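# Dispense one adhesive dot on each gold pad

## Task

Deposit a single dot of the dispenser's paste, roughly 110 microliters, onto every gold pad printed on the plate. Each dot must stay rounded (not squashed flat) and lie entirely within its own pad. Any adhesive elsewhere, including on other pads, beyond a small smear counts as failure. The scrap strip beside the plate may be used for trial dots or for purging paste. Paste that keeps oozing or trails from the tip as a long string will drop straight down afterwards, even from a height. Finish with the tip raised well clear above the plate and the tool moved out of the way.

## Robot and tools

ROBOT AND FRAMES. One arm carrying a dispensing head: a motor drives a plunger into a 55 ml paste barrel that feeds a plastic tip with a 3 mm opening. The tool point is the centre of the tip's open end; its own +z axis points out of the tip. For the first 89 mm behind the tip the tool is only about 28 mm wide; beyond that the wrist camera block (on the tool's -y side) and the case (mostly -x side) reach out up to 100 mm. With tilt of 30 degrees or less, only the tip can meet a flat surface. The scene frame has its origin on the table under the arm base, +z up, +y to the left when facing along +x. The base may be tilted, and the reported tip position gets less accurate at long reach.

execute_actions(actions). actions is a list of actions; each action is a table of up to 15 rows, one row per 1/30 s control step, so one action lasts 0.5 s; if fewer rows are given, the final row repeats. Every row is 7 numbers in [-1, 1]: dx, dy, dz, rx, ry, rz, plunger. The first six are an offset target, expressed in the tool point's own axes, measured from the tool pose at the start of that action (for the first action in a call, the last pose a result reported). Each row is relative to that same start pose, not to the row before. Scale: 1.0 equals 0.6 m for dx/dy/dz and 180 degrees for the rotation; rx, ry, rz form a single rotation vector. An empty list just returns state and images.

PLUNGER number: fraction of 640 ul/s of barrel volume; positive pushes, negative pulls back; magnitudes under 0.01 mean stopped. Between actions it is treated as 0. Example: a 5 mm bead needs 19.6 ul per mm.

MOTION LIMITS. Each step the commanded pose is clipped to within 100 mm and 16 degrees of the measured pose, and after an action the arm only continues to the last clipped pose, so long moves need follow-up commands. Commands are smoothed with roughly 0.17 s lag. If position and orientation can't both be met, position wins. The elbow cannot fully straighten. The Hand target line shows where the controller is currently driving.

move(target, speed, blocking). target is one row of 7 numbers, same layout, scale and tool axes as above, an offset from the pose in the latest result that shows one; its plunger value is applied from the start until the move ends. speed is m/s, 0.002 to 0.5 (default 0.25); rotation is capped at twice that in rad/s. A path lasts 0.5 to 10 s and is cut off at 10 s. It goes straight, ignores obstacles, may lag, drift, or exceed speed. The arm is stiff: driving even slightly past contact with a firm surface can trigger a fault. blocking=false returns after 0.5 s while motion continues; poll with wait(0), and use wait or stop before sending anything else. The result adds a move: line giving the ending (done, off_target, moving, held, fault), the limits that acted (paced = pose clipped; held = some steps blocked, after which the arm may surge fast) and distance from target.

wait(seconds): 0 to 10, holds the last command; returns early if a running move ends. stop(): brakes a running move, needing room to do so. zoom_image(camera, region): camera is "cam_wrist"; region [x0, y0, x1, y1] in pixels, origin top-left, at most 504 by 504. finished_scene(scene): pass the current scene number; irreversible, reports success, and the goal must still hold afterwards.

RESULTS. State gives end_effector_position (m), end_effector_quat_wxyz, and velocities in the scene frame. force_n (N) and torque_nm are one wrist-sensor sample at the tool point in tool axes, n/a at the start, force capped at 50 N per axis, noise up to 2.4 N and a fixed offset usually under 4 N. A force z clearly below its in-air value means the tip is pressing on something, whose height equals the tip's. Step readings list positions; HELD marks held-back steps. pose unreachable means the clearance check altered the command (a mount under the base counts as arm). left_ml is paste left by motor count; status is ready, moving, empty, or fault (stalled motor, e.g. blocked tip; cleared only by a pull-back). MOTOR HOT appears at 70 C; at 85 C an OVER-TEMPERATURE FAULT brakes the arm for a long time.

PASTE BEHAVIOUR. Flow lags: pressure must build first, so the first push (and the first after any pull-back) delivers less than commanded, and stored pressure keeps paste flowing after the plunger stops, even between actions. A sufficient pull-back stops the flow; an excessive one leaves a gap that the next push must close. Nothing is sucked in. Hold the tip about one dot diameter (or slightly less) above the surface: lower flattens the dot, touching blocks flow, higher lets a thin thread land late and wander. A tilted tip places paste off to one side. After the flow ends a thread still links tip and dot; lift straight up to break it, since moving sideways drags a string, and leftover paste on the tip drops on the next surface approached. Paste squeezed out in the air eventually falls. After a blocked-tip fault, a much longer pull-back is needed before lifting, or held paste gushes out. Rates vary with paste and fill level; test on the scrap strip.

CAMERA. cam_wrist, 672x504, pinhole with radial distortion, K=[[257.385, 0, 334.491], [0, 257.385, 249.711], [0, 0, 1]]; its pose follows the hand and carries small calibration errors (about 0.5 degrees, 2.5 mm).

AVOID. Joint load limits are 142 N m for shoulder pan, shoulder lift and elbow and 26.6 N m for each wrist joint; any of these or 150 N on the arm causes a 10 s stop that skips the rest of the call. Avoid slams, hard presses, dropped paste, and stray strings.

Each tool is called after "Call:" by a JSON object that holds its "name" and its "arguments".

## Session

Call:
{"name": "execute_actions", "arguments": {"actions": []}}

Scene clock: 0.00 s.
end_effector_position=(+0.4070, -0.0013, +0.2797) left_ml=25.2 status=ready force_n=(-0.4, -5.8, +2.3) torque_nm=(-2.02, +0.02, +0.20) end_effector_quat_wxyz=(+0.014, +0.711, +0.703, -0.012) end_effector_velocity=(+0.001, -0.000, +0.000) end_effector_angular_velocity=(-0.001, -0.001, -0.000)
Joint positions: [-0.34  -1.816  1.648 -1.406 -1.57  -1.911]
Joint velocities: [-0.     0.    -0.    -0.001 -0.     0.   ]
Hand target: +0.407, -0.001, +0.280; +0.014, +0.711, +0.703, -0.012

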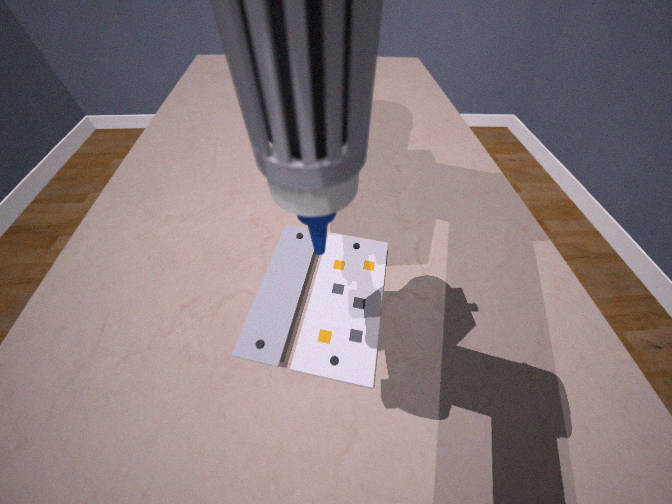

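Call:
{"name": "zoom_image", "arguments": {"camera": "cam_wrist", "region": [220, 210, 420, 400]}}

Region (220, 210, 420, 400) of cam_wrist's 672x504 image, scaled by 2.520, with more detail than that image has; it fills the top 479 rows of this view, and the rest is white.

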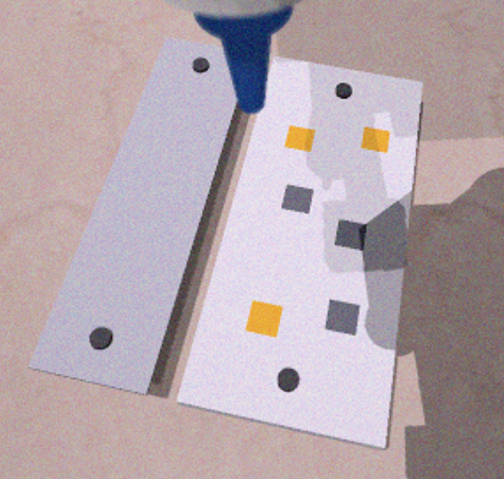

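Call:
{"name": "move", "arguments": {"target": [0.1008,0.2062,0.3637,0,0.0117,0,0], "speed": 0.3}}

Scene clock: 26.30 s.
end_effector_position=(+0.5319, +0.0495, +0.0598) left_ml=25.2 status=ready force_n=(-3.8, -2.6, +0.2) torque_nm=(-0.79, +1.38, +0.10) end_effector_quat_wxyz=(+0.001, +0.712, +0.703, +0.001) end_effector_velocity=(+0.002, +0.000, -0.001) end_effector_angular_velocity=(-0.000, -0.002, -0.000)
Joint positions: [-0.177 -1.436  1.859 -1.99  -1.534 -1.748]
Joint velocities: [ 0.001  0.004 -0.    -0.005 -0.     0.001]
Hand target: +0.532, +0.050, +0.060; +0.001, +0.712, +0.703, +0.001
Off the commanded pose: 0.000 m, 0 deg.
move: done
camera_calibration (this result's frames):
cam_wrist: T_world_to_cam=[[-0.090359, -0.995909, -0.000289177, 0.0870761], [-0.813294, 0.0739579, -0.577133, 0.463557], [0.574793, -0.051914, -0.81665, -0.157892], [0, 0, 0, 1]] pos_world=[0.475631, 0.0442394, 0.138617]

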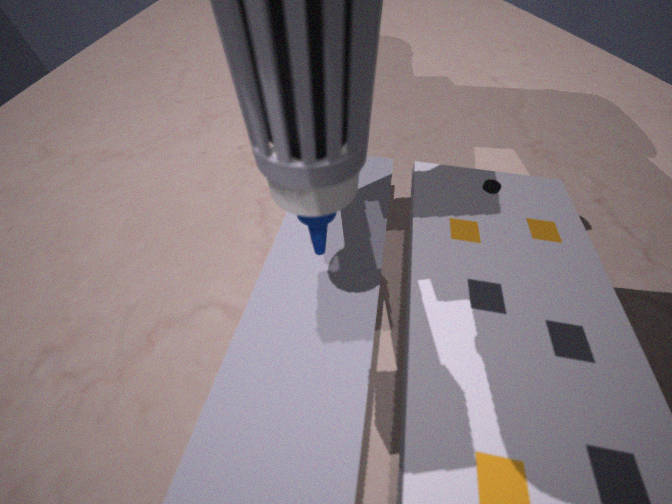

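Call:
{"name": "move", "arguments": {"target": [0,0,0.045,0,0,0,0], "speed": 0.1}}

Call:
{"name": "zoom_image", "arguments": {"camera": "cam_wrist", "region": [240, 180, 440, 340]}}

Scene clock: 36.60 s.
end_effector_position=(+0.5320, +0.0495, +0.0329) left_ml=25.2 status=ready force_n=(-0.1, +1.5, +0.3) torque_nm=(+0.89, -0.05, -0.14) end_effector_quat_wxyz=(+0.001, +0.712, +0.703, +0.001) end_effector_velocity=(-0.000, -0.000, -0.002) end_effector_angular_velocity=(-0.000, -0.000, -0.000)
Joint positions: [-0.175 -1.406  1.9   -2.061 -1.534 -1.746]
Joint velocities: [-0.     0.002  0.003 -0.005 -0.     0.   ]
Hand target: +0.532, +0.049, +0.033; +0.001, +0.712, +0.703, +0.001
Off the commanded pose: 0.000 m, 0 deg.
move: done
camera_calibration (this result's frames):
cam_wrist: T_world_to_cam=[[-0.0903578, -0.995909, -0.00028319, 0.0870616], [-0.813303, 0.0739542, -0.577121, 0.448121], [0.574781, -0.051917, -0.816659, -0.179851], [0, 0, 0, 1]] pos_world=[0.4757, 0.0442277, 0.111768]

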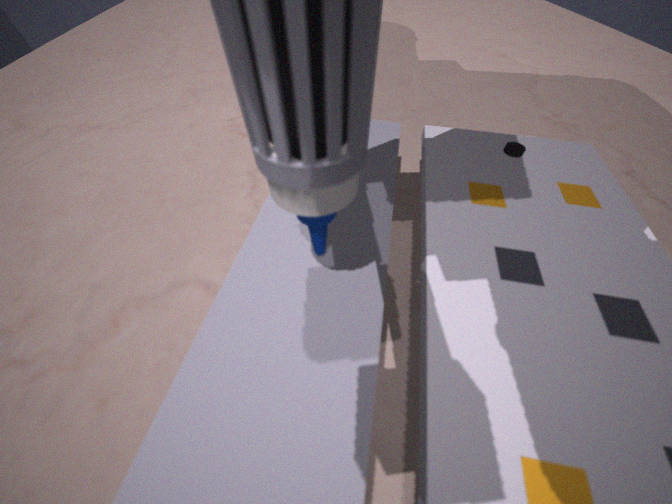

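Region (240, 180, 440, 340) of cam_wrist's 672x504 image, scaled by 2.520, with more detail than that image has; it fills the top 403 rows of this view, and the rest is white.

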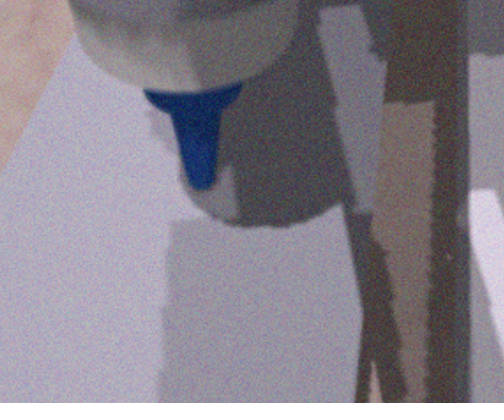

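Call:
{"name": "execute_actions", "arguments": {"actions": [[[0,0,0.0025,0,0,0,0]],[[0,0,0.0017,0,0,0,0]],[[0,0,0.0017,0,0,0,0]]]}}

Scene clock: 44.57 s.
end_effector_position=(+0.5320, +0.0495, +0.0294) left_ml=25.2 status=ready force_n=(-0.5, -11.2, -28.3) torque_nm=(-0.56, +0.46, -0.09) end_effector_quat_wxyz=(+0.001, +0.712, +0.703, +0.001) end_effector_velocity=(-0.001, +0.001, -0.000) end_effector_angular_velocity=(+0.001, +0.002, +0.001)
Joint positions: [-0.175 -1.402  1.905 -2.07  -1.534 -1.746]
Joint velocities: [ 0.001  0.     0.     0.002  0.    -0.   ]
Hand target: +0.532, +0.049, +0.029; +0.001, +0.712, +0.703, +0.001
Off the commanded pose: 0.000 m, 0 deg.
Step readings (end_effector_position; steps 1 to 15: 1st action; 16 to 30: 2nd action; 31 to 45: 3rd action):
0: (+0.5320, +0.0495, +0.0327)
1: (+0.5320, +0.0495, +0.0327)
2: (+0.5320, +0.0495, +0.0325)
4: (+0.5320, +0.0495, +0.0320)
8: (+0.5320, +0.0495, +0.0315)
15: (+0.5320, +0.0495, +0.0314)
16: (+0.5320, +0.0495, +0.0314)
17: (+0.5320, +0.0495, +0.0312)
19: (+0.5320, +0.0495, +0.0308)
23: (+0.5320, +0.0495, +0.0305)
30: (+0.5320, +0.0495, +0.0304)
31: (+0.5320, +0.0495, +0.0304)
32: (+0.5320, +0.0495, +0.0302)
34: (+0.5320, +0.0495, +0.0298)
38: (+0.5320, +0.0495, +0.0295)
45: end_effector_position above
camera_calibration (this result's frames):
cam_wrist: T_world_to_cam=[[-0.0903496, -0.99591, -0.000285632, 0.087062], [-0.813253, 0.0739444, -0.577194, 0.44614], [0.574854, -0.0519169, -0.816607, -0.182745], [0, 0, 0, 1]] pos_world=[0.475742, 0.0442289, 0.108303]

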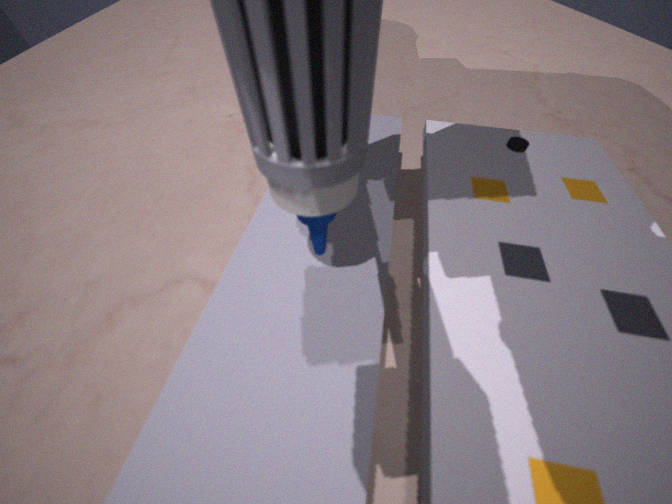

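Call:
{"name": "execute_actions", "arguments": {"actions": [[[0,0,-0.0065,0,0,0,0]],[[0,0,0,0,0,0,0.5]],[[0,0,0,0,0,0,0]],[[0,0,0,0,0,0,0]],[[0,0,0,0,0,0,0]]]}}

Call:
{"name": "zoom_image", "arguments": {"camera": "cam_wrist", "region": [270, 200, 370, 300]}}

Scene clock: 52.13 s.
end_effector_position=(+0.5320, +0.0495, +0.0333) left_ml=25.1 status=ready force_n=(-0.3, +0.3, -0.7) torque_nm=(+0.29, +0.03, +0.08) end_effector_quat_wxyz=(+0.001, +0.712, +0.703, +0.001) end_effector_velocity=(+0.000, -0.000, -0.000) end_effector_angular_velocity=(+0.001, -0.001, -0.001)
Joint positions: [-0.175 -1.407  1.9   -2.06  -1.534 -1.746]
Joint velocities: [-0.001 -0.     0.    -0.001  0.001  0.   ]
Hand target: +0.532, +0.049, +0.033; +0.001, +0.712, +0.703, +0.001
Off the commanded pose: 0.000 m, 0 deg.
Step readings (end_effector_position; steps 1 to 15: 1st action; 16 to 30: 2nd action; 31 to 45: 3rd action; 46 to 60: 4th action; 61 to 75: 5th action):
0: (+0.5320, +0.0495, +0.0294)
1: (+0.5320, +0.0495, +0.0294)
2: (+0.5319, +0.0495, +0.0299)
4: (+0.5318, +0.0496, +0.0314)
8: (+0.5318, +0.0496, +0.0328)
15: (+0.5320, +0.0495, +0.0333)
16: (+0.5320, +0.0495, +0.0333)
17: (+0.5320, +0.0495, +0.0333)
19: (+0.5320, +0.0495, +0.0333)
23: (+0.5320, +0.0495, +0.0333)
30: (+0.5320, +0.0495, +0.0333)
31: (+0.5320, +0.0495, +0.0333)
32: (+0.5320, +0.0495, +0.0333)
34: (+0.5320, +0.0495, +0.0333)
38: (+0.5320, +0.0495, +0.0333)
45: (+0.5320, +0.0495, +0.0333)
46: (+0.5320, +0.0495, +0.0333)
47: (+0.5320, +0.0495, +0.0333)
49: (+0.5320, +0.0495, +0.0333)
53: (+0.5320, +0.0495, +0.0333)
60: (+0.5320, +0.0495, +0.0333)
61: (+0.5320, +0.0495, +0.0333)
62: (+0.5320, +0.0495, +0.0333)
64: (+0.5320, +0.0495, +0.0333)
68: (+0.5320, +0.0495, +0.0333)
75: end_effector_position above
camera_calibration (this result's frames):
cam_wrist: T_world_to_cam=[[-0.0903338, -0.995912, -0.000288932, 0.0870656], [-0.813268, 0.0739346, -0.577173, 0.44836], [0.574834, -0.0519032, -0.816622, -0.17956], [0, 0, 0, 1]] pos_world=[0.47572, 0.0442405, 0.112173]

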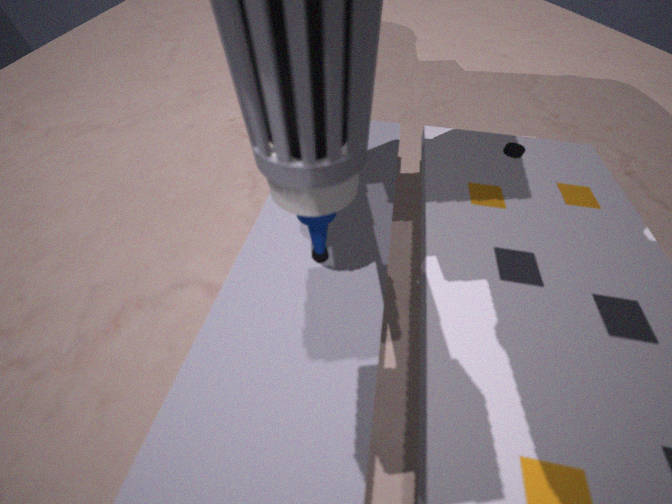

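Region (270, 200, 370, 300) of cam_wrist's 672x504 image, scaled by 5.040, with more detail than that image has.

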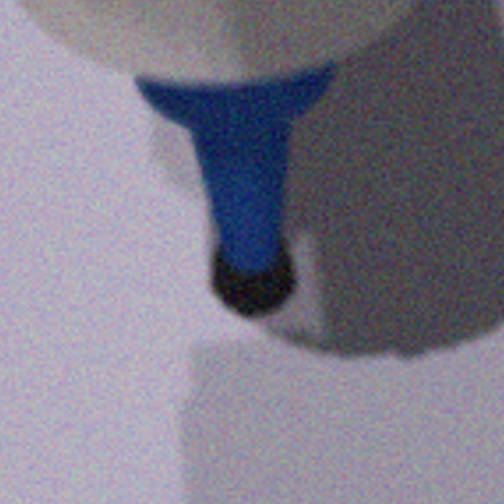

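Call:
{"name": "wait", "arguments": {"seconds": 3}}

Call:
{"name": "zoom_image", "arguments": {"camera": "cam_wrist", "region": [270, 200, 370, 300]}}

Scene clock: 61.93 s.
end_effector_position=(+0.5320, +0.0495, +0.0333) left_ml=25.1 status=ready force_n=(+1.0, +3.7, +0.9) torque_nm=(+1.56, -0.71, -0.16) end_effector_quat_wxyz=(+0.001, +0.712, +0.703, +0.001) end_effector_velocity=(-0.001, -0.001, -0.000) end_effector_angular_velocity=(-0.000, +0.003, -0.000)
Joint positions: [-0.175 -1.407  1.9   -2.06  -1.534 -1.746]
Joint velocities: [-0.001 -0.     0.     0.003 -0.001 -0.   ]
Hand target: +0.532, +0.049, +0.033; +0.001, +0.712, +0.703, +0.001
Off the commanded pose: 0.000 m, 0 deg.
wait: 3.00 s; at rest from the start
camera_calibration (this result's frames):
cam_wrist: T_world_to_cam=[[-0.0903336, -0.995912, -0.000289206, 0.0870657], [-0.813268, 0.0739347, -0.577173, 0.44836], [0.574834, -0.0519029, -0.816622, -0.179561], [0, 0, 0, 1]] pos_world=[0.47572, 0.0442406, 0.112173]

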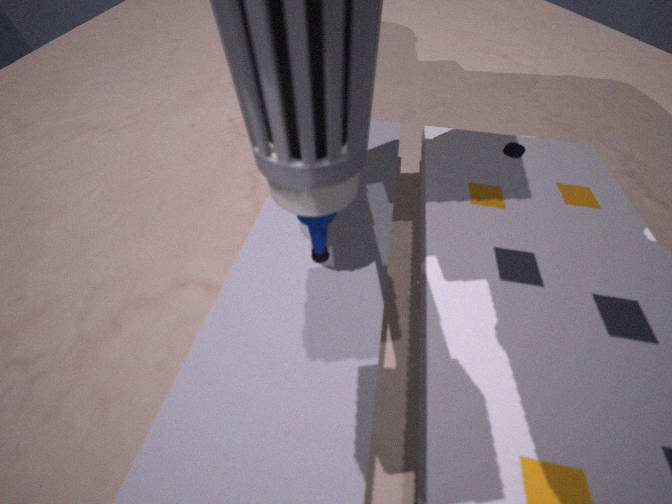

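Region (270, 200, 370, 300) of cam_wrist's 672x504 image, scaled by 5.040, with more detail than that image has.

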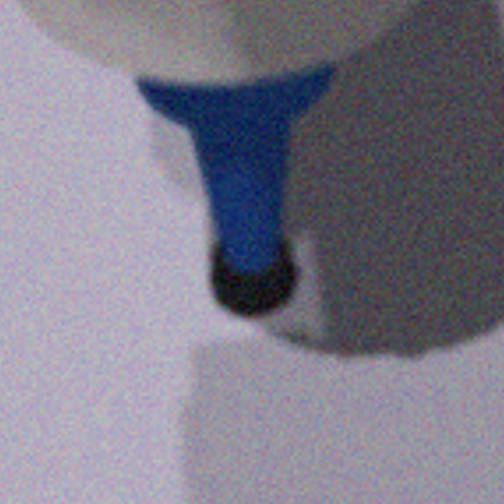

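Call:
{"name": "execute_actions", "arguments": {"actions": [[[0,0,-0.025,0,0,0,0]],[[0,0,0,0,0,0,0]],[[0,-0.03,0,0,0,0,0]],[[0,0,0.025,0,0,0,0]],[[0,0,0,0,0,0,0.344]],[[0,0,0,0,0,0,0]],[[0,0,0,0,0,0,0]],[[0,0,0,0,0,0,0]],[[0,0,0,0,0,0,0]],[[0,0,-0.03,0,0,0,0]],[[0,0,0,0,0,0,0]]]}}

Call:
{"name": "zoom_image", "arguments": {"camera": "cam_wrist", "region": [250, 160, 390, 320]}}

Scene clock: 73.73 s.
end_effector_position=(+0.5141, +0.0497, +0.0512) left_ml=25.0 status=ready force_n=(-0.4, -0.6, -1.4) torque_nm=(+0.08, -0.07, +0.01) end_effector_quat_wxyz=(+0.001, +0.712, +0.703, +0.001) end_effector_velocity=(-0.000, -0.000, -0.000) end_effector_angular_velocity=(-0.001, +0.000, +0.001)
Joint positions: [-0.183 -1.468  1.92  -2.018 -1.534 -1.753]
Joint velocities: [ 0.    -0.     0.001 -0.    -0.001 -0.001]
Hand target: +0.514, +0.050, +0.051; +0.001, +0.712, +0.703, +0.001
Off the commanded pose: 0.000 m, 0 deg.
Step readings (end_effector_position; steps 1 to 15: 1st action; 16 to 30: 2nd action; 31 to 45: 3rd action; 46 to 60: 4th action; 61 to 75: 5th action; 76 to 90: 6th action; 91 to 105: 7th action; 106 to 120: 8th action; 121 to 135: 9th action; 136 to 150: 10th action; 151 to 165: 11th action):
0: (+0.5320, +0.0495, +0.0333)
1: (+0.5321, +0.0495, +0.0335)
2: (+0.5323, +0.0494, +0.0360)
4: (+0.5323, +0.0495, +0.0419)
8: (+0.5320, +0.0495, +0.0468)
15: (+0.5319, +0.0495, +0.0482)
16: (+0.5319, +0.0495, +0.0482)
17: (+0.5319, +0.0495, +0.0482)
19: (+0.5319, +0.0495, +0.0482)
23: (+0.5319, +0.0495, +0.0482)
30: (+0.5319, +0.0495, +0.0482)
31: (+0.5319, +0.0495, +0.0483)
32: (+0.5296, +0.0494, +0.0485)
34: (+0.5222, +0.0497, +0.0481)
38: (+0.5159, +0.0498, +0.0481)
45: (+0.5141, +0.0497, +0.0482)
46: (+0.5140, +0.0497, +0.0480)
47: (+0.5137, +0.0497, +0.0455)
49: (+0.5136, +0.0497, +0.0397)
53: (+0.5139, +0.0497, +0.0347)
60: (+0.5141, +0.0497, +0.0333)
61: (+0.5141, +0.0497, +0.0333)
62: (+0.5141, +0.0497, +0.0333)
64: (+0.5141, +0.0497, +0.0333)
68: (+0.5141, +0.0497, +0.0333)
75: (+0.5141, +0.0497, +0.0333)
76: (+0.5141, +0.0497, +0.0333)
77: (+0.5141, +0.0497, +0.0333)
79: (+0.5141, +0.0497, +0.0333)
83: (+0.5141, +0.0497, +0.0333)
90: (+0.5141, +0.0497, +0.0333)
91: (+0.5141, +0.0497, +0.0333)
92: (+0.5141, +0.0497, +0.0333)
94: (+0.5141, +0.0497, +0.0333)
98: (+0.5141, +0.0497, +0.0333)
105: (+0.5141, +0.0497, +0.0333)
106: (+0.5141, +0.0497, +0.0333)
107: (+0.5141, +0.0497, +0.0333)
109: (+0.5141, +0.0497, +0.0333)
113: (+0.5141, +0.0497, +0.0333)
120: (+0.5141, +0.0497, +0.0333)
121: (+0.5141, +0.0497, +0.0333)
122: (+0.5141, +0.0497, +0.0333)
124: (+0.5141, +0.0497, +0.0333)
128: (+0.5141, +0.0497, +0.0333)
135: (+0.5141, +0.0497, +0.0333)
136: (+0.5142, +0.0497, +0.0335)
137: (+0.5145, +0.0497, +0.0364)
139: (+0.5145, +0.0498, +0.0434)
143: (+0.5142, +0.0498, +0.0494)
150: (+0.5141, +0.0497, +0.0511)
151: (+0.5141, +0.0497, +0.0512)
152: (+0.5141, +0.0497, +0.0512)
154: (+0.5141, +0.0497, +0.0512)
158: (+0.5141, +0.0497, +0.0512)
165: end_effector_position above
camera_calibration (this result's frames):
cam_wrist: T_world_to_cam=[[-0.0903378, -0.995911, -0.000244255, 0.0856783], [-0.813275, 0.0739127, -0.577166, 0.444099], [0.574824, -0.0519413, -0.816627, -0.154661], [0, 0, 0, 1]] pos_world=[0.457817, 0.0444701, 0.130039]

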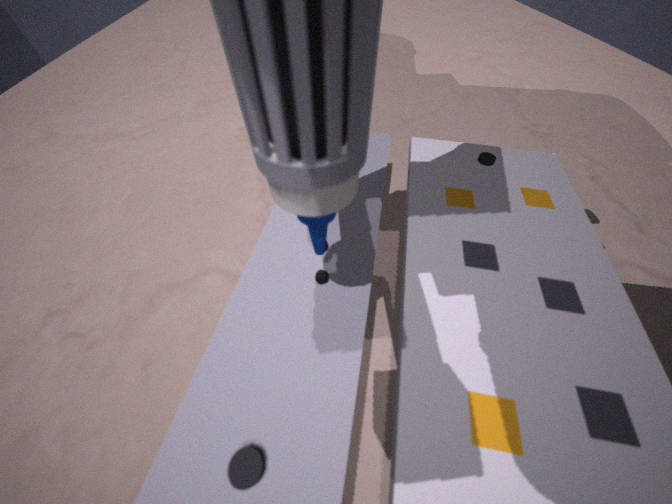

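Region (250, 160, 390, 320) of cam_wrist's 672x504 image, scaled by 3.150, with more detail than that image has; it fills the left 441 columns of this view, and the rest is white.

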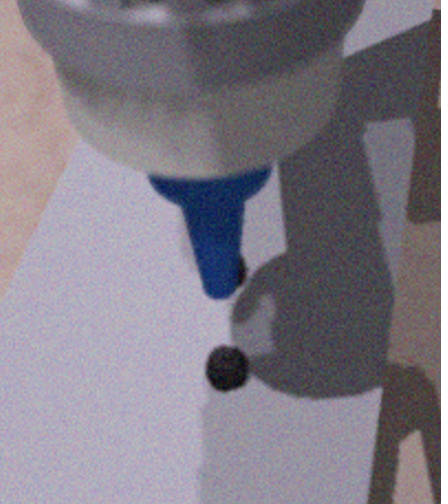

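Call:
{"name": "execute_actions", "arguments": {"actions": [[[0,-0.03,0,0,0,0,0]],[[0,0,0.0298,0,0,0,0]],[[0,0,0,0,0,0,0.344]],[[0,0,0,0,0,0,0]]]}}

Call:
{"name": "zoom_image", "arguments": {"camera": "cam_wrist", "region": [270, 160, 390, 300]}}

Call:
{"name": "wait", "arguments": {"seconds": 2}}

Call:
{"name": "zoom_image", "arguments": {"camera": "cam_wrist", "region": [270, 160, 390, 300]}}

Scene clock: 83.13 s.
end_effector_position=(+0.4962, +0.0499, +0.0334) left_ml=24.9 status=ready force_n=(-1.0, -3.3, +0.4) torque_nm=(-0.87, +0.26, +0.11) end_effector_quat_wxyz=(+0.001, +0.712, +0.703, +0.001) end_effector_velocity=(-0.000, +0.000, -0.000) end_effector_angular_velocity=(+0.000, +0.000, +0.000)
Joint positions: [-0.188 -1.488  1.994 -2.072 -1.534 -1.759]
Joint velocities: [ 0. -0.  0.  0.  0. -0.]
Hand target: +0.496, +0.050, +0.033; +0.001, +0.712, +0.703, +0.001
Off the commanded pose: 0.000 m, 0 deg.
Step readings (end_effector_position; steps 1 to 15: 1st action; 16 to 30: 2nd action; 31 to 45: 3rd action; 46 to 60: 4th action):
0: (+0.5141, +0.0497, +0.0511)
1: (+0.5139, +0.0497, +0.0511)
2: (+0.5116, +0.0497, +0.0512)
4: (+0.5042, +0.0500, +0.0509)
8: (+0.4979, +0.0500, +0.0509)
15: (+0.4962, +0.0499, +0.0511)
16: (+0.4961, +0.0499, +0.0509)
17: (+0.4957, +0.0499, +0.0481)
19: (+0.4955, +0.0499, +0.0411)
23: (+0.4960, +0.0499, +0.0351)
30: (+0.4962, +0.0499, +0.0334)
31: (+0.4962, +0.0499, +0.0334)
32: (+0.4962, +0.0499, +0.0333)
34: (+0.4962, +0.0499, +0.0333)
38: (+0.4962, +0.0499, +0.0333)
45: (+0.4963, +0.0499, +0.0333)
46: (+0.4963, +0.0499, +0.0334)
47: (+0.4962, +0.0499, +0.0334)
49: (+0.4962, +0.0499, +0.0334)
53: (+0.4962, +0.0499, +0.0334)
60: end_effector_position above
camera_calibration (this result's frames):
cam_wrist: T_world_to_cam=[[-0.0903367, -0.995911, -0.0000965349, 0.0842214], [-0.813321, 0.0738303, -0.577111, 0.419322], [0.574759, -0.0520558, -0.816666, -0.158927], [0, 0, 0, 1]] pos_world=[0.439996, 0.0446453, 0.112213]

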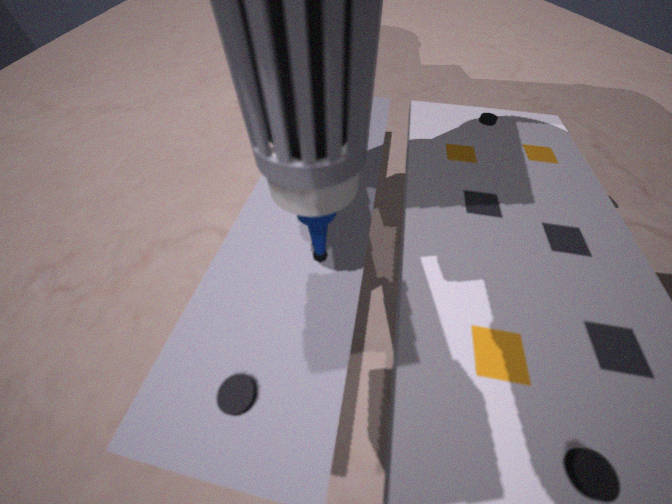

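Region (270, 160, 390, 300) of cam_wrist's 672x504 image, scaled by 3.600, with more detail than that image has; it fills the left 432 columns of this view, and the rest is white.

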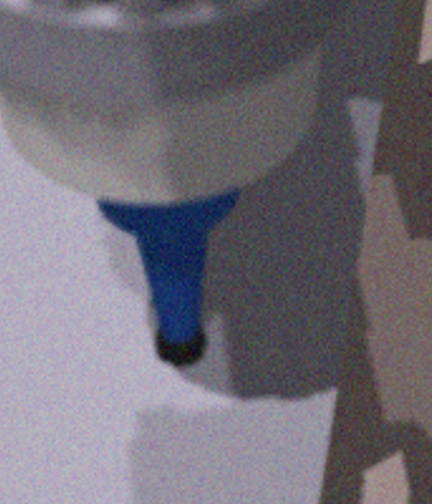

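Scene clock: 85.13 s.
end_effector_position=(+0.4962, +0.0499, +0.0334) left_ml=24.9 status=ready force_n=(-3.3, -0.5, +1.5) torque_nm=(-0.17, +0.94, +0.13) end_effector_quat_wxyz=(+0.001, +0.712, +0.703, +0.001) end_effector_velocity=(-0.001, +0.000, +0.000) end_effector_angular_velocity=(+0.000, +0.001, +0.001)
Joint positions: [-0.188 -1.488  1.994 -2.072 -1.534 -1.759]
Joint velocities: [ 0.001 -0.    -0.001  0.002  0.    -0.   ]
Hand target: +0.496, +0.050, +0.033; +0.001, +0.712, +0.703, +0.001
Off the commanded pose: 0.000 m, 0 deg.
wait: 2.00 s; at rest by 0.17 s
camera_calibration (this result's frames):
cam_wrist: T_world_to_cam=[[-0.0903366, -0.995911, -0.0000965407, 0.0842213], [-0.813321, 0.0738303, -0.577111, 0.419322], [0.574759, -0.0520558, -0.816666, -0.158927], [0, 0, 0, 1]] pos_world=[0.439996, 0.0446453, 0.112213]

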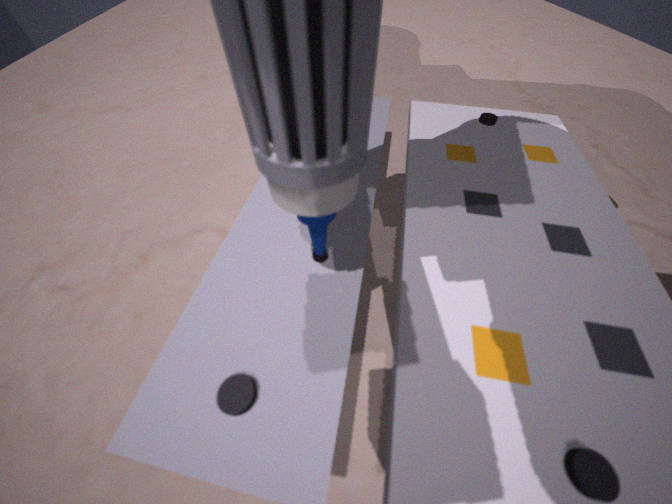

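Region (270, 160, 390, 300) of cam_wrist's 672x504 image, scaled by 3.600, with more detail than that image has; it fills the left 432 columns of this view, and the rest is white.

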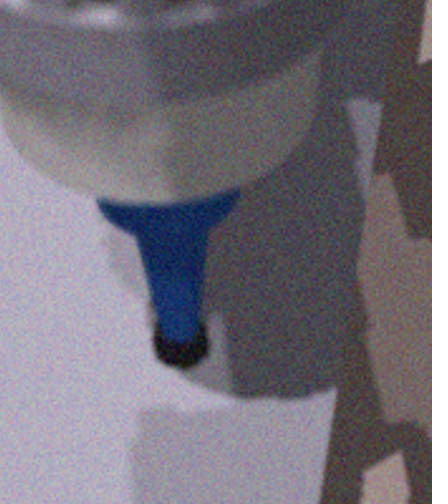

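Call:
{"name": "wait", "arguments": {"seconds": 4}}

Call:
{"name": "zoom_image", "arguments": {"camera": "cam_wrist", "region": [270, 160, 390, 300]}}

Scene clock: 91.60 s.
end_effector_position=(+0.4963, +0.0499, +0.0333) left_ml=24.9 status=ready force_n=(-2.6, -0.1, +0.8) torque_nm=(+0.28, +0.68, +0.01) end_effector_quat_wxyz=(+0.001, +0.712, +0.703, +0.001) end_effector_velocity=(+0.000, -0.000, +0.000) end_effector_angular_velocity=(-0.001, -0.000, +0.001)
Joint positions: [-0.188 -1.488  1.994 -2.072 -1.534 -1.759]
Joint velocities: [ 0.    -0.    -0.001  0.    -0.    -0.   ]
Hand target: +0.496, +0.050, +0.033; +0.001, +0.712, +0.703, +0.001
Off the commanded pose: 0.000 m, 0 deg.
wait: 4.00 s; at rest from the start
camera_calibration (this result's frames):
cam_wrist: T_world_to_cam=[[-0.0903364, -0.995911, -0.0000960645, 0.0842206], [-0.813317, 0.0738294, -0.577117, 0.419323], [0.574765, -0.0520565, -0.816661, -0.158936], [0, 0, 0, 1]] pos_world=[0.440002, 0.0446442, 0.11221]

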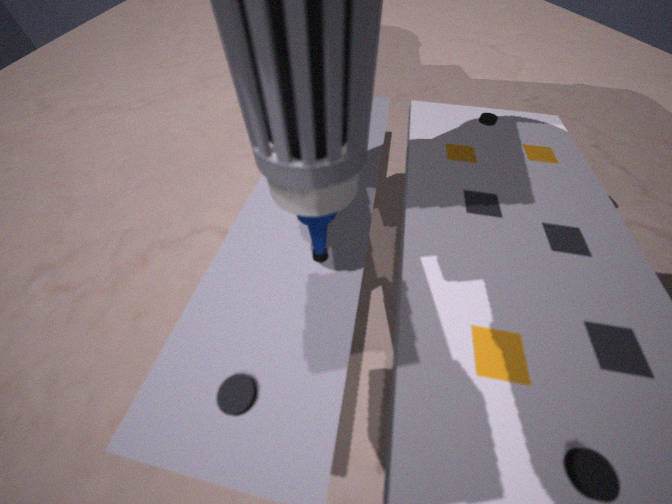

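Region (270, 160, 390, 300) of cam_wrist's 672x504 image, scaled by 3.600, with more detail than that image has; it fills the left 432 columns of this view, and the rest is white.

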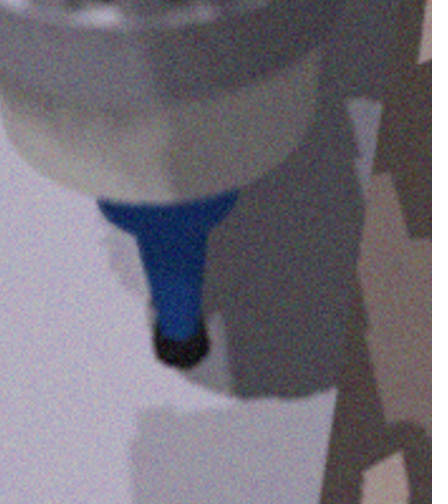

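Call:
{"name": "execute_actions", "arguments": {"actions": [[[0,0,-0.03,0,0,0,0]],[[-0.0877,-0.067,0,0,0,0,0]],[[0,0,0,0,0,0,0]],[[0,0,0.018,0,0,0,0]]]}}

Call:
{"name": "zoom_image", "arguments": {"camera": "cam_wrist", "region": [250, 200, 390, 340]}}

Scene clock: 116.20 s.
end_effector_position=(+0.4559, -0.0018, +0.0403) left_ml=24.9 status=ready force_n=(+1.0, -2.8, -0.2) torque_nm=(-1.03, -0.61, +0.03) end_effector_quat_wxyz=(+0.001, +0.712, +0.703, +0.001) end_effector_velocity=(-0.000, -0.000, -0.001) end_effector_angular_velocity=(-0.000, +0.001, +0.000)
Joint positions: [-0.32  -1.595  2.088 -2.055 -1.536 -1.891]
Joint velocities: [ 0.     0.001  0.002 -0.002 -0.001  0.   ]
Hand target: +0.456, -0.002, +0.040; +0.001, +0.712, +0.703, +0.001
Off the commanded pose: 0.000 m, 0 deg.
Step readings (end_effector_position; steps 1 to 15: 1st action; 16 to 30: 2nd action; 31 to 45: 3rd action; 46 to 60: 4th action):
0: (+0.4963, +0.0499, +0.0333)
1: (+0.4964, +0.0499, +0.0336)
2: (+0.4968, +0.0498, +0.0364)
4: (+0.4968, +0.0499, +0.0435)
8: (+0.4963, +0.0500, +0.0495)
15: (+0.4962, +0.0499, +0.0512)
16: (+0.4961, +0.0496, +0.0513)
17: (+0.4927, +0.0450, +0.0516)
19: (+0.4764, +0.0256, +0.0502)
23: (+0.4604, +0.0052, +0.0499)
30: (+0.4558, -0.0017, +0.0510)
31: (+0.4557, -0.0019, +0.0511)
32: (+0.4557, -0.0019, +0.0511)
34: (+0.4557, -0.0019, +0.0510)
38: (+0.4557, -0.0017, +0.0509)
45: (+0.4558, -0.0017, +0.0510)
46: (+0.4558, -0.0017, +0.0509)
47: (+0.4556, -0.0017, +0.0491)
49: (+0.4556, -0.0017, +0.0449)
53: (+0.4558, -0.0018, +0.0414)
60: end_effector_position above
camera_calibration (this result's frames):
cam_wrist: T_world_to_cam=[[-0.0905209, -0.995894, 0.000797263, 0.029179], [-0.813453, 0.0734762, -0.576971, 0.394351], [0.574543, -0.0528765, -0.816764, -0.132622], [0, 0, 0, 1]] pos_world=[0.399624, -0.00692883, 0.119184]

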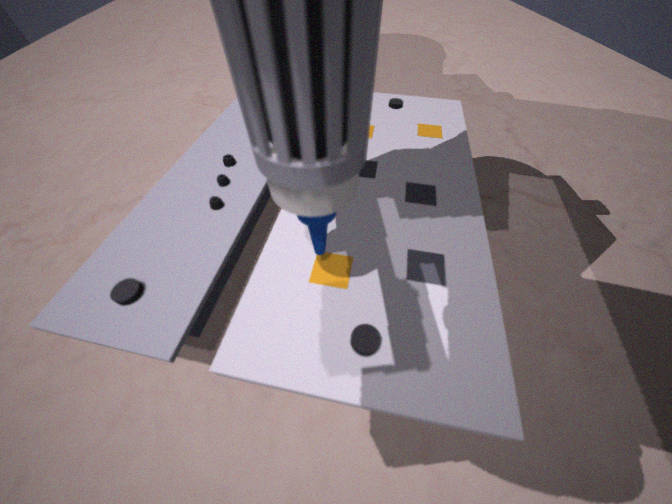

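Region (250, 200, 390, 340) of cam_wrist's 672x504 image, scaled by 3.600, with more detail than that image has.

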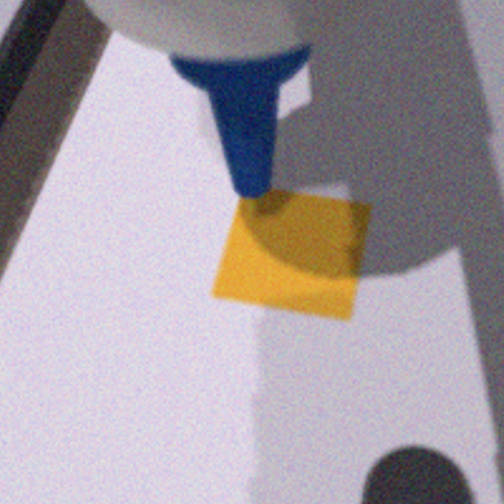

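Call:
{"name": "execute_actions", "arguments": {"actions": [[[-0.0075,-0.003,0,0,0,0,0]],[[0,0,0.009,0,0,0,0]]]}}

Call:
{"name": "zoom_image", "arguments": {"camera": "cam_wrist", "region": [250, 200, 390, 340]}}

Scene clock: 125.80 s.
end_effector_position=(+0.4540, -0.0062, +0.0349) left_ml=24.9 status=ready force_n=(+1.2, -1.3, -0.8) torque_nm=(-0.50, -0.66, +0.08) end_effector_quat_wxyz=(+0.001, +0.712, +0.703, +0.001) end_effector_velocity=(+0.001, -0.001, -0.000) end_effector_angular_velocity=(-0.002, -0.002, +0.000)
Joint positions: [-0.331 -1.592  2.101 -2.07  -1.536 -1.902]
Joint velocities: [-0.     0.001  0.001 -0.004 -0.001 -0.   ]
Hand target: +0.454, -0.006, +0.035; +0.001, +0.712, +0.703, +0.001
Off the commanded pose: 0.000 m, 0 deg.
Step readings (end_effector_position; steps 1 to 15: 1st action; 16 to 30: 2nd action):
0: (+0.4559, -0.0018, +0.0402)
1: (+0.4558, -0.0018, +0.0402)
2: (+0.4555, -0.0025, +0.0402)
4: (+0.4549, -0.0042, +0.0402)
8: (+0.4543, -0.0057, +0.0403)
15: (+0.4540, -0.0062, +0.0403)
16: (+0.4539, -0.0062, +0.0402)
17: (+0.4538, -0.0062, +0.0392)
19: (+0.4538, -0.0063, +0.0372)
23: (+0.4540, -0.0063, +0.0354)
30: end_effector_position above
camera_calibration (this result's frames):
cam_wrist: T_world_to_cam=[[-0.0905321, -0.995893, 0.000832879, 0.02457], [-0.813455, 0.073465, -0.576969, 0.390095], [0.574539, -0.0529118, -0.816765, -0.136184], [0, 0, 0, 1]] pos_world=[0.397792, -0.011395, 0.113823]

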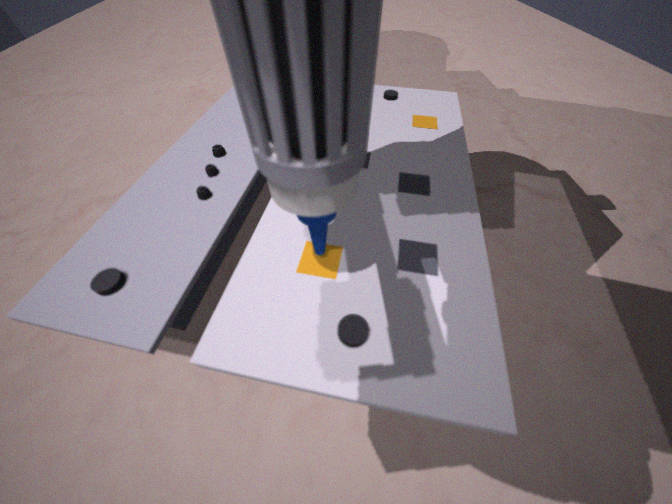

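Region (250, 200, 390, 340) of cam_wrist's 672x504 image, scaled by 3.600, with more detail than that image has.

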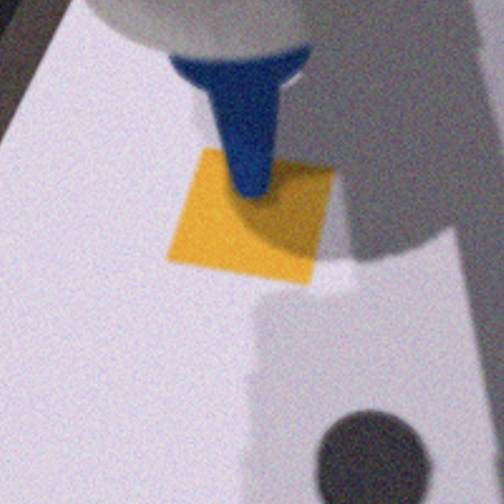

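Call:
{"name": "execute_actions", "arguments": {"actions": [[[0,0,0.004,0,0,0,0]],[[0,0,0.0017,0,0,0,0]]]}}

Call:
{"name": "zoom_image", "arguments": {"camera": "cam_wrist", "region": [250, 200, 390, 340]}}

Scene clock: 132.40 s.
end_effector_position=(+0.4540, -0.0062, +0.0315) left_ml=24.9 status=ready force_n=(-1.6, -1.9, -1.5) torque_nm=(-0.34, +0.60, -0.05) end_effector_quat_wxyz=(+0.001, +0.712, +0.703, +0.001) end_effector_velocity=(-0.000, -0.000, -0.000) end_effector_angular_velocity=(-0.000, +0.001, +0.000)
Joint positions: [-0.331 -1.588  2.107 -2.08  -1.536 -1.901]
Joint velocities: [ 0.     0.     0.     0.    -0.001 -0.   ]
Hand target: +0.454, -0.006, +0.032; +0.001, +0.712, +0.703, +0.001
Off the commanded pose: 0.000 m, 0 deg.
Step readings (end_effector_position; steps 1 to 15: 1st action; 16 to 30: 2nd action):
0: (+0.4540, -0.0062, +0.0349)
1: (+0.4540, -0.0062, +0.0349)
2: (+0.4540, -0.0062, +0.0344)
4: (+0.4540, -0.0062, +0.0335)
8: (+0.4540, -0.0062, +0.0328)
15: (+0.4540, -0.0062, +0.0326)
16: (+0.4540, -0.0062, +0.0325)
17: (+0.4540, -0.0062, +0.0323)
19: (+0.4540, -0.0062, +0.0319)
23: (+0.4540, -0.0062, +0.0316)
30: end_effector_position above
camera_calibration (this result's frames):
cam_wrist: T_world_to_cam=[[-0.0905319, -0.995893, 0.000823464, 0.0245732], [-0.813453, 0.07347, -0.576972, 0.388144], [0.574542, -0.0529042, -0.816764, -0.138966], [0, 0, 0, 1]] pos_world=[0.397803, -0.0113965, 0.110425]

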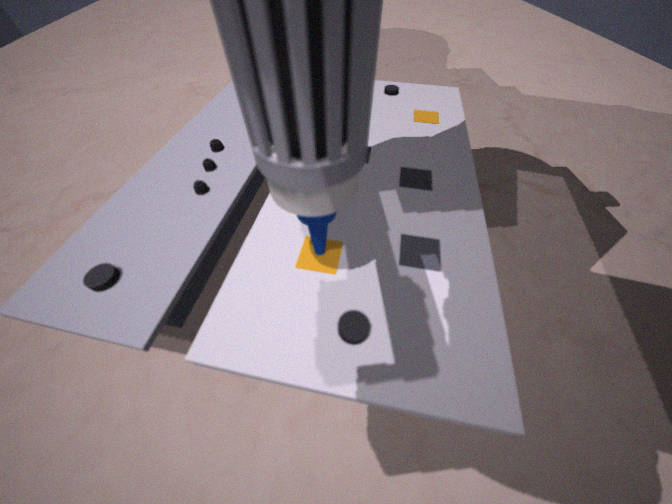

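Region (250, 200, 390, 340) of cam_wrist's 672x504 image, scaled by 3.600, with more detail than that image has.

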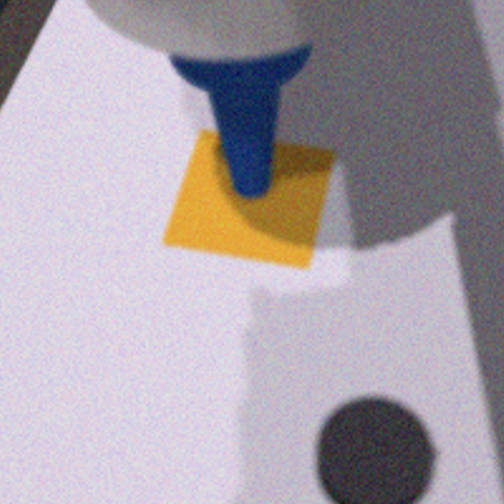

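Call:
{"name": "execute_actions", "arguments": {"actions": [[[0,0,0.0017,0,0,0,0]],[[0,0,0.0012,0,0,0,0]]]}}

Scene clock: 135.80 s.
end_effector_position=(+0.4540, -0.0062, +0.0298) left_ml=24.9 status=ready force_n=(+2.1, -0.1, +1.4) torque_nm=(+0.24, -0.97, -0.08) end_effector_quat_wxyz=(+0.001, +0.712, +0.703, +0.001) end_effector_velocity=(-0.000, -0.000, -0.000) end_effector_angular_velocity=(-0.000, +0.000, -0.000)
Joint positions: [-0.33  -1.585  2.109 -2.085 -1.536 -1.901]
Joint velocities: [-0.  0.  0. -0. -0.  0.]
Hand target: +0.454, -0.006, +0.030; +0.001, +0.712, +0.703, +0.001
Off the commanded pose: 0.000 m, 0 deg.
Step readings (end_effector_position; steps 1 to 15: 1st action; 16 to 30: 2nd action):
0: (+0.4540, -0.0062, +0.0315)
1: (+0.4540, -0.0062, +0.0315)
2: (+0.4540, -0.0062, +0.0313)
4: (+0.4540, -0.0062, +0.0309)
8: (+0.4540, -0.0062, +0.0306)
15: (+0.4540, -0.0062, +0.0305)
16: (+0.4540, -0.0062, +0.0305)
17: (+0.4540, -0.0062, +0.0304)
19: (+0.4540, -0.0062, +0.0301)
23: (+0.4540, -0.0062, +0.0299)
30: end_effector_position above
camera_calibration (this result's frames):
cam_wrist: T_world_to_cam=[[-0.0905319, -0.995893, 0.000824787, 0.0245718], [-0.813453, 0.0734693, -0.576972, 0.38715], [0.574542, -0.0529053, -0.816764, -0.14038], [0, 0, 0, 1]] pos_world=[0.397807, -0.0113996, 0.108697]

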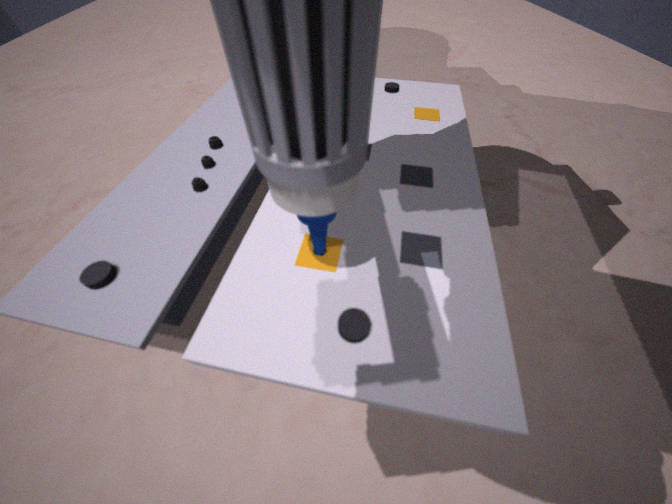

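Call:
{"name": "execute_actions", "arguments": {"actions": [[[0,0,0.0012,0,0,0,0]]]}}

Call:
{"name": "zoom_image", "arguments": {"camera": "cam_wrist", "region": [270, 200, 370, 300]}}

Scene clock: 142.33 s.
end_effector_position=(+0.4541, -0.0063, +0.0292) left_ml=24.9 status=ready force_n=(+4.5, -13.3, -47.5) torque_nm=(+0.65, -0.65, -0.15) end_effector_quat_wxyz=(+0.001, +0.712, +0.703, +0.001) end_effector_velocity=(+0.000, -0.000, +0.000) end_effector_angular_velocity=(-0.000, -0.000, -0.000)
Joint positions: [-0.33  -1.584  2.11  -2.088 -1.536 -1.901]
Joint velocities: [-0.     0.    -0.001  0.    -0.     0.   ]
Hand target: +0.454, -0.006, +0.029; +0.001, +0.712, +0.703, +0.001
Off the commanded pose: 0.000 m, 0 deg.
Step readings (end_effector_position):
0: (+0.4540, -0.0062, +0.0298)
1: (+0.4540, -0.0062, +0.0298)
2: (+0.4540, -0.0062, +0.0297)
4: (+0.4540, -0.0062, +0.0294)
8: (+0.4541, -0.0063, +0.0292)
15: end_effector_position above
camera_calibration (this result's frames):
cam_wrist: T_world_to_cam=[[-0.0905201, -0.995894, 0.000852468, 0.0245582], [-0.813394, 0.073438, -0.577059, 0.386791], [0.574628, -0.0529288, -0.816702, -0.140985], [0, 0, 0, 1]] pos_world=[0.397851, -0.01141, 0.108038]

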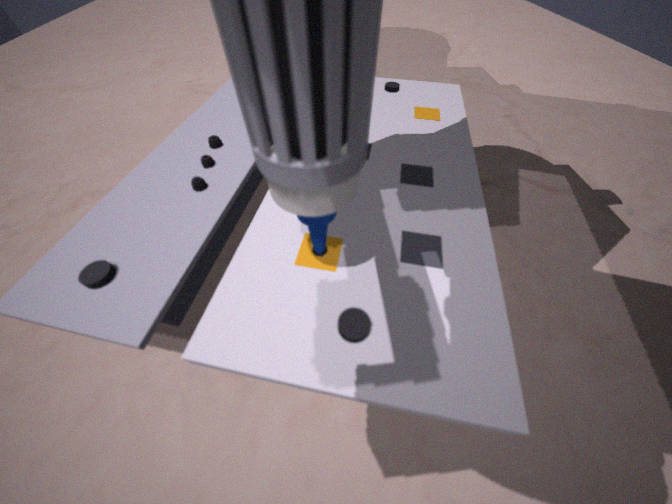

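Region (270, 200, 370, 300) of cam_wrist's 672x504 image, scaled by 5.040, with more detail than that image has.

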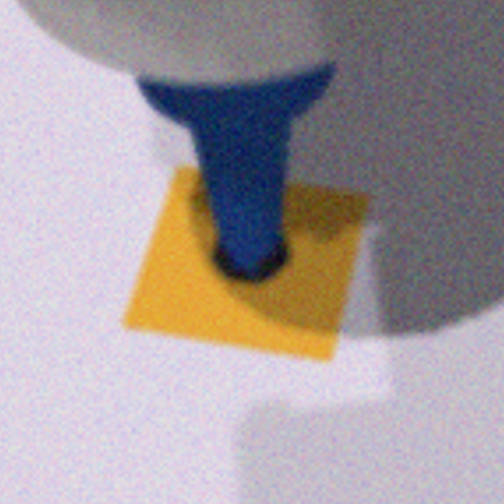

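Call:
{"name": "execute_actions", "arguments": {"actions": [[[0,0,-0.0066,0,0,0,0]],[[0,0,0,0,0,0,0.344]],[[0,0,0,0,0,0,0]],[[0,0,0,0,0,0,0]],[[0,0,0,0,0,0,0]],[[0,0,0,0,0,0,0]],[[0,0,0,0,0,0,0]],[[0,0,0,0,0,0,0]],[[0,0,-0.03,0,0,0,0]],[[0,0,-0.005,0,0,0,0]]]}}

Call:
{"name": "zoom_image", "arguments": {"camera": "cam_wrist", "region": [250, 200, 390, 340]}}

Scene clock: 151.80 s.
end_effector_position=(+0.4540, -0.0062, +0.0539) left_ml=24.7 status=ready force_n=(+0.8, -1.3, -2.3) torque_nm=(-0.13, -0.40, -0.12) end_effector_quat_wxyz=(+0.001, +0.712, +0.703, +0.001) end_effector_velocity=(+0.000, -0.000, +0.001) end_effector_angular_velocity=(-0.001, -0.000, +0.001)
Joint positions: [-0.332 -1.616  2.069 -2.015 -1.536 -1.903]
Joint velocities: [ 0.001 -0.    -0.002  0.001 -0.001 -0.   ]
Hand target: +0.454, -0.006, +0.054; +0.001, +0.712, +0.703, +0.001
Off the commanded pose: 0.000 m, 0 deg.
Step readings (end_effector_position; steps 1 to 15: 1st action; 16 to 30: 2nd action; 31 to 45: 3rd action; 46 to 60: 4th action; 61 to 75: 5th action; 76 to 90: 6th action; 91 to 105: 7th action; 106 to 120: 8th action; 121 to 135: 9th action; 136 to 150: 10th action):
0: (+0.4540, -0.0062, +0.0291)
1: (+0.4541, -0.0062, +0.0291)
2: (+0.4540, -0.0062, +0.0296)
4: (+0.4538, -0.0061, +0.0311)
8: (+0.4539, -0.0062, +0.0326)
15: (+0.4541, -0.0062, +0.0331)
16: (+0.4541, -0.0062, +0.0331)
17: (+0.4541, -0.0062, +0.0331)
19: (+0.4541, -0.0062, +0.0331)
23: (+0.4541, -0.0062, +0.0331)
30: (+0.4541, -0.0062, +0.0331)
31: (+0.4541, -0.0062, +0.0331)
32: (+0.4541, -0.0062, +0.0331)
34: (+0.4541, -0.0062, +0.0331)
38: (+0.4541, -0.0062, +0.0331)
45: (+0.4541, -0.0062, +0.0331)
46: (+0.4541, -0.0062, +0.0331)
47: (+0.4541, -0.0062, +0.0331)
49: (+0.4541, -0.0062, +0.0331)
53: (+0.4541, -0.0062, +0.0331)
60: (+0.4541, -0.0062, +0.0331)
61: (+0.4541, -0.0062, +0.0331)
62: (+0.4541, -0.0062, +0.0331)
64: (+0.4541, -0.0062, +0.0331)
68: (+0.4541, -0.0062, +0.0331)
75: (+0.4541, -0.0062, +0.0331)
76: (+0.4541, -0.0062, +0.0331)
77: (+0.4541, -0.0062, +0.0331)
79: (+0.4541, -0.0062, +0.0331)
83: (+0.4541, -0.0062, +0.0331)
90: (+0.4541, -0.0062, +0.0331)
91: (+0.4541, -0.0062, +0.0331)
92: (+0.4541, -0.0062, +0.0331)
94: (+0.4541, -0.0062, +0.0331)
98: (+0.4541, -0.0062, +0.0331)
105: (+0.4541, -0.0062, +0.0331)
106: (+0.4541, -0.0062, +0.0331)
107: (+0.4541, -0.0062, +0.0331)
109: (+0.4541, -0.0062, +0.0331)
113: (+0.4541, -0.0062, +0.0331)
120: (+0.4541, -0.0062, +0.0331)
121: (+0.4542, -0.0063, +0.0333)
122: (+0.4547, -0.0064, +0.0362)
124: (+0.4547, -0.0064, +0.0432)
128: (+0.4542, -0.0062, +0.0492)
135: (+0.4540, -0.0062, +0.0509)
136: (+0.4540, -0.0062, +0.0510)
137: (+0.4540, -0.0062, +0.0516)
139: (+0.4540, -0.0062, +0.0527)
143: (+0.4540, -0.0062, +0.0537)
150: end_effector_position above
camera_calibration (this result's frames):
cam_wrist: T_world_to_cam=[[-0.0905121, -0.995895, 0.000829354, 0.0245843], [-0.813388, 0.0734443, -0.577067, 0.40102], [0.574637, -0.0529061, -0.816697, -0.120721], [0, 0, 0, 1]] pos_world=[0.39778, -0.0113561, 0.132802]

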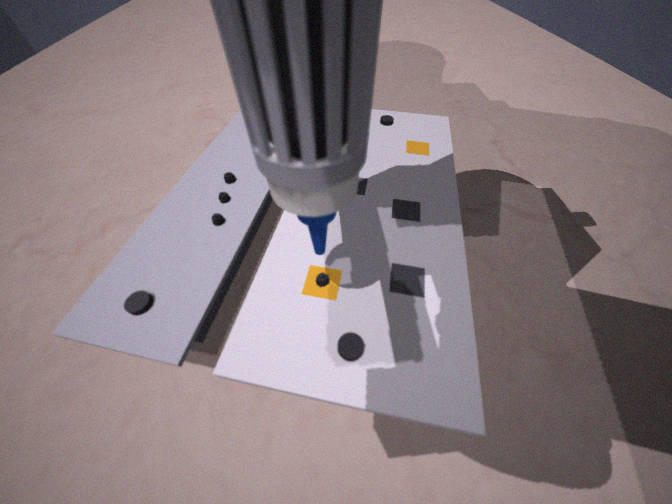

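Region (250, 200, 390, 340) of cam_wrist's 672x504 image, scaled by 3.600, with more detail than that image has.

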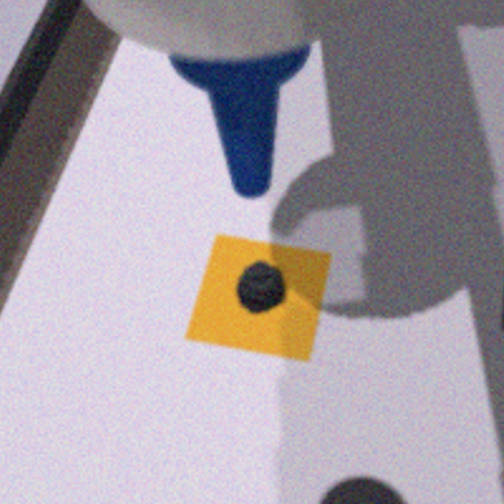

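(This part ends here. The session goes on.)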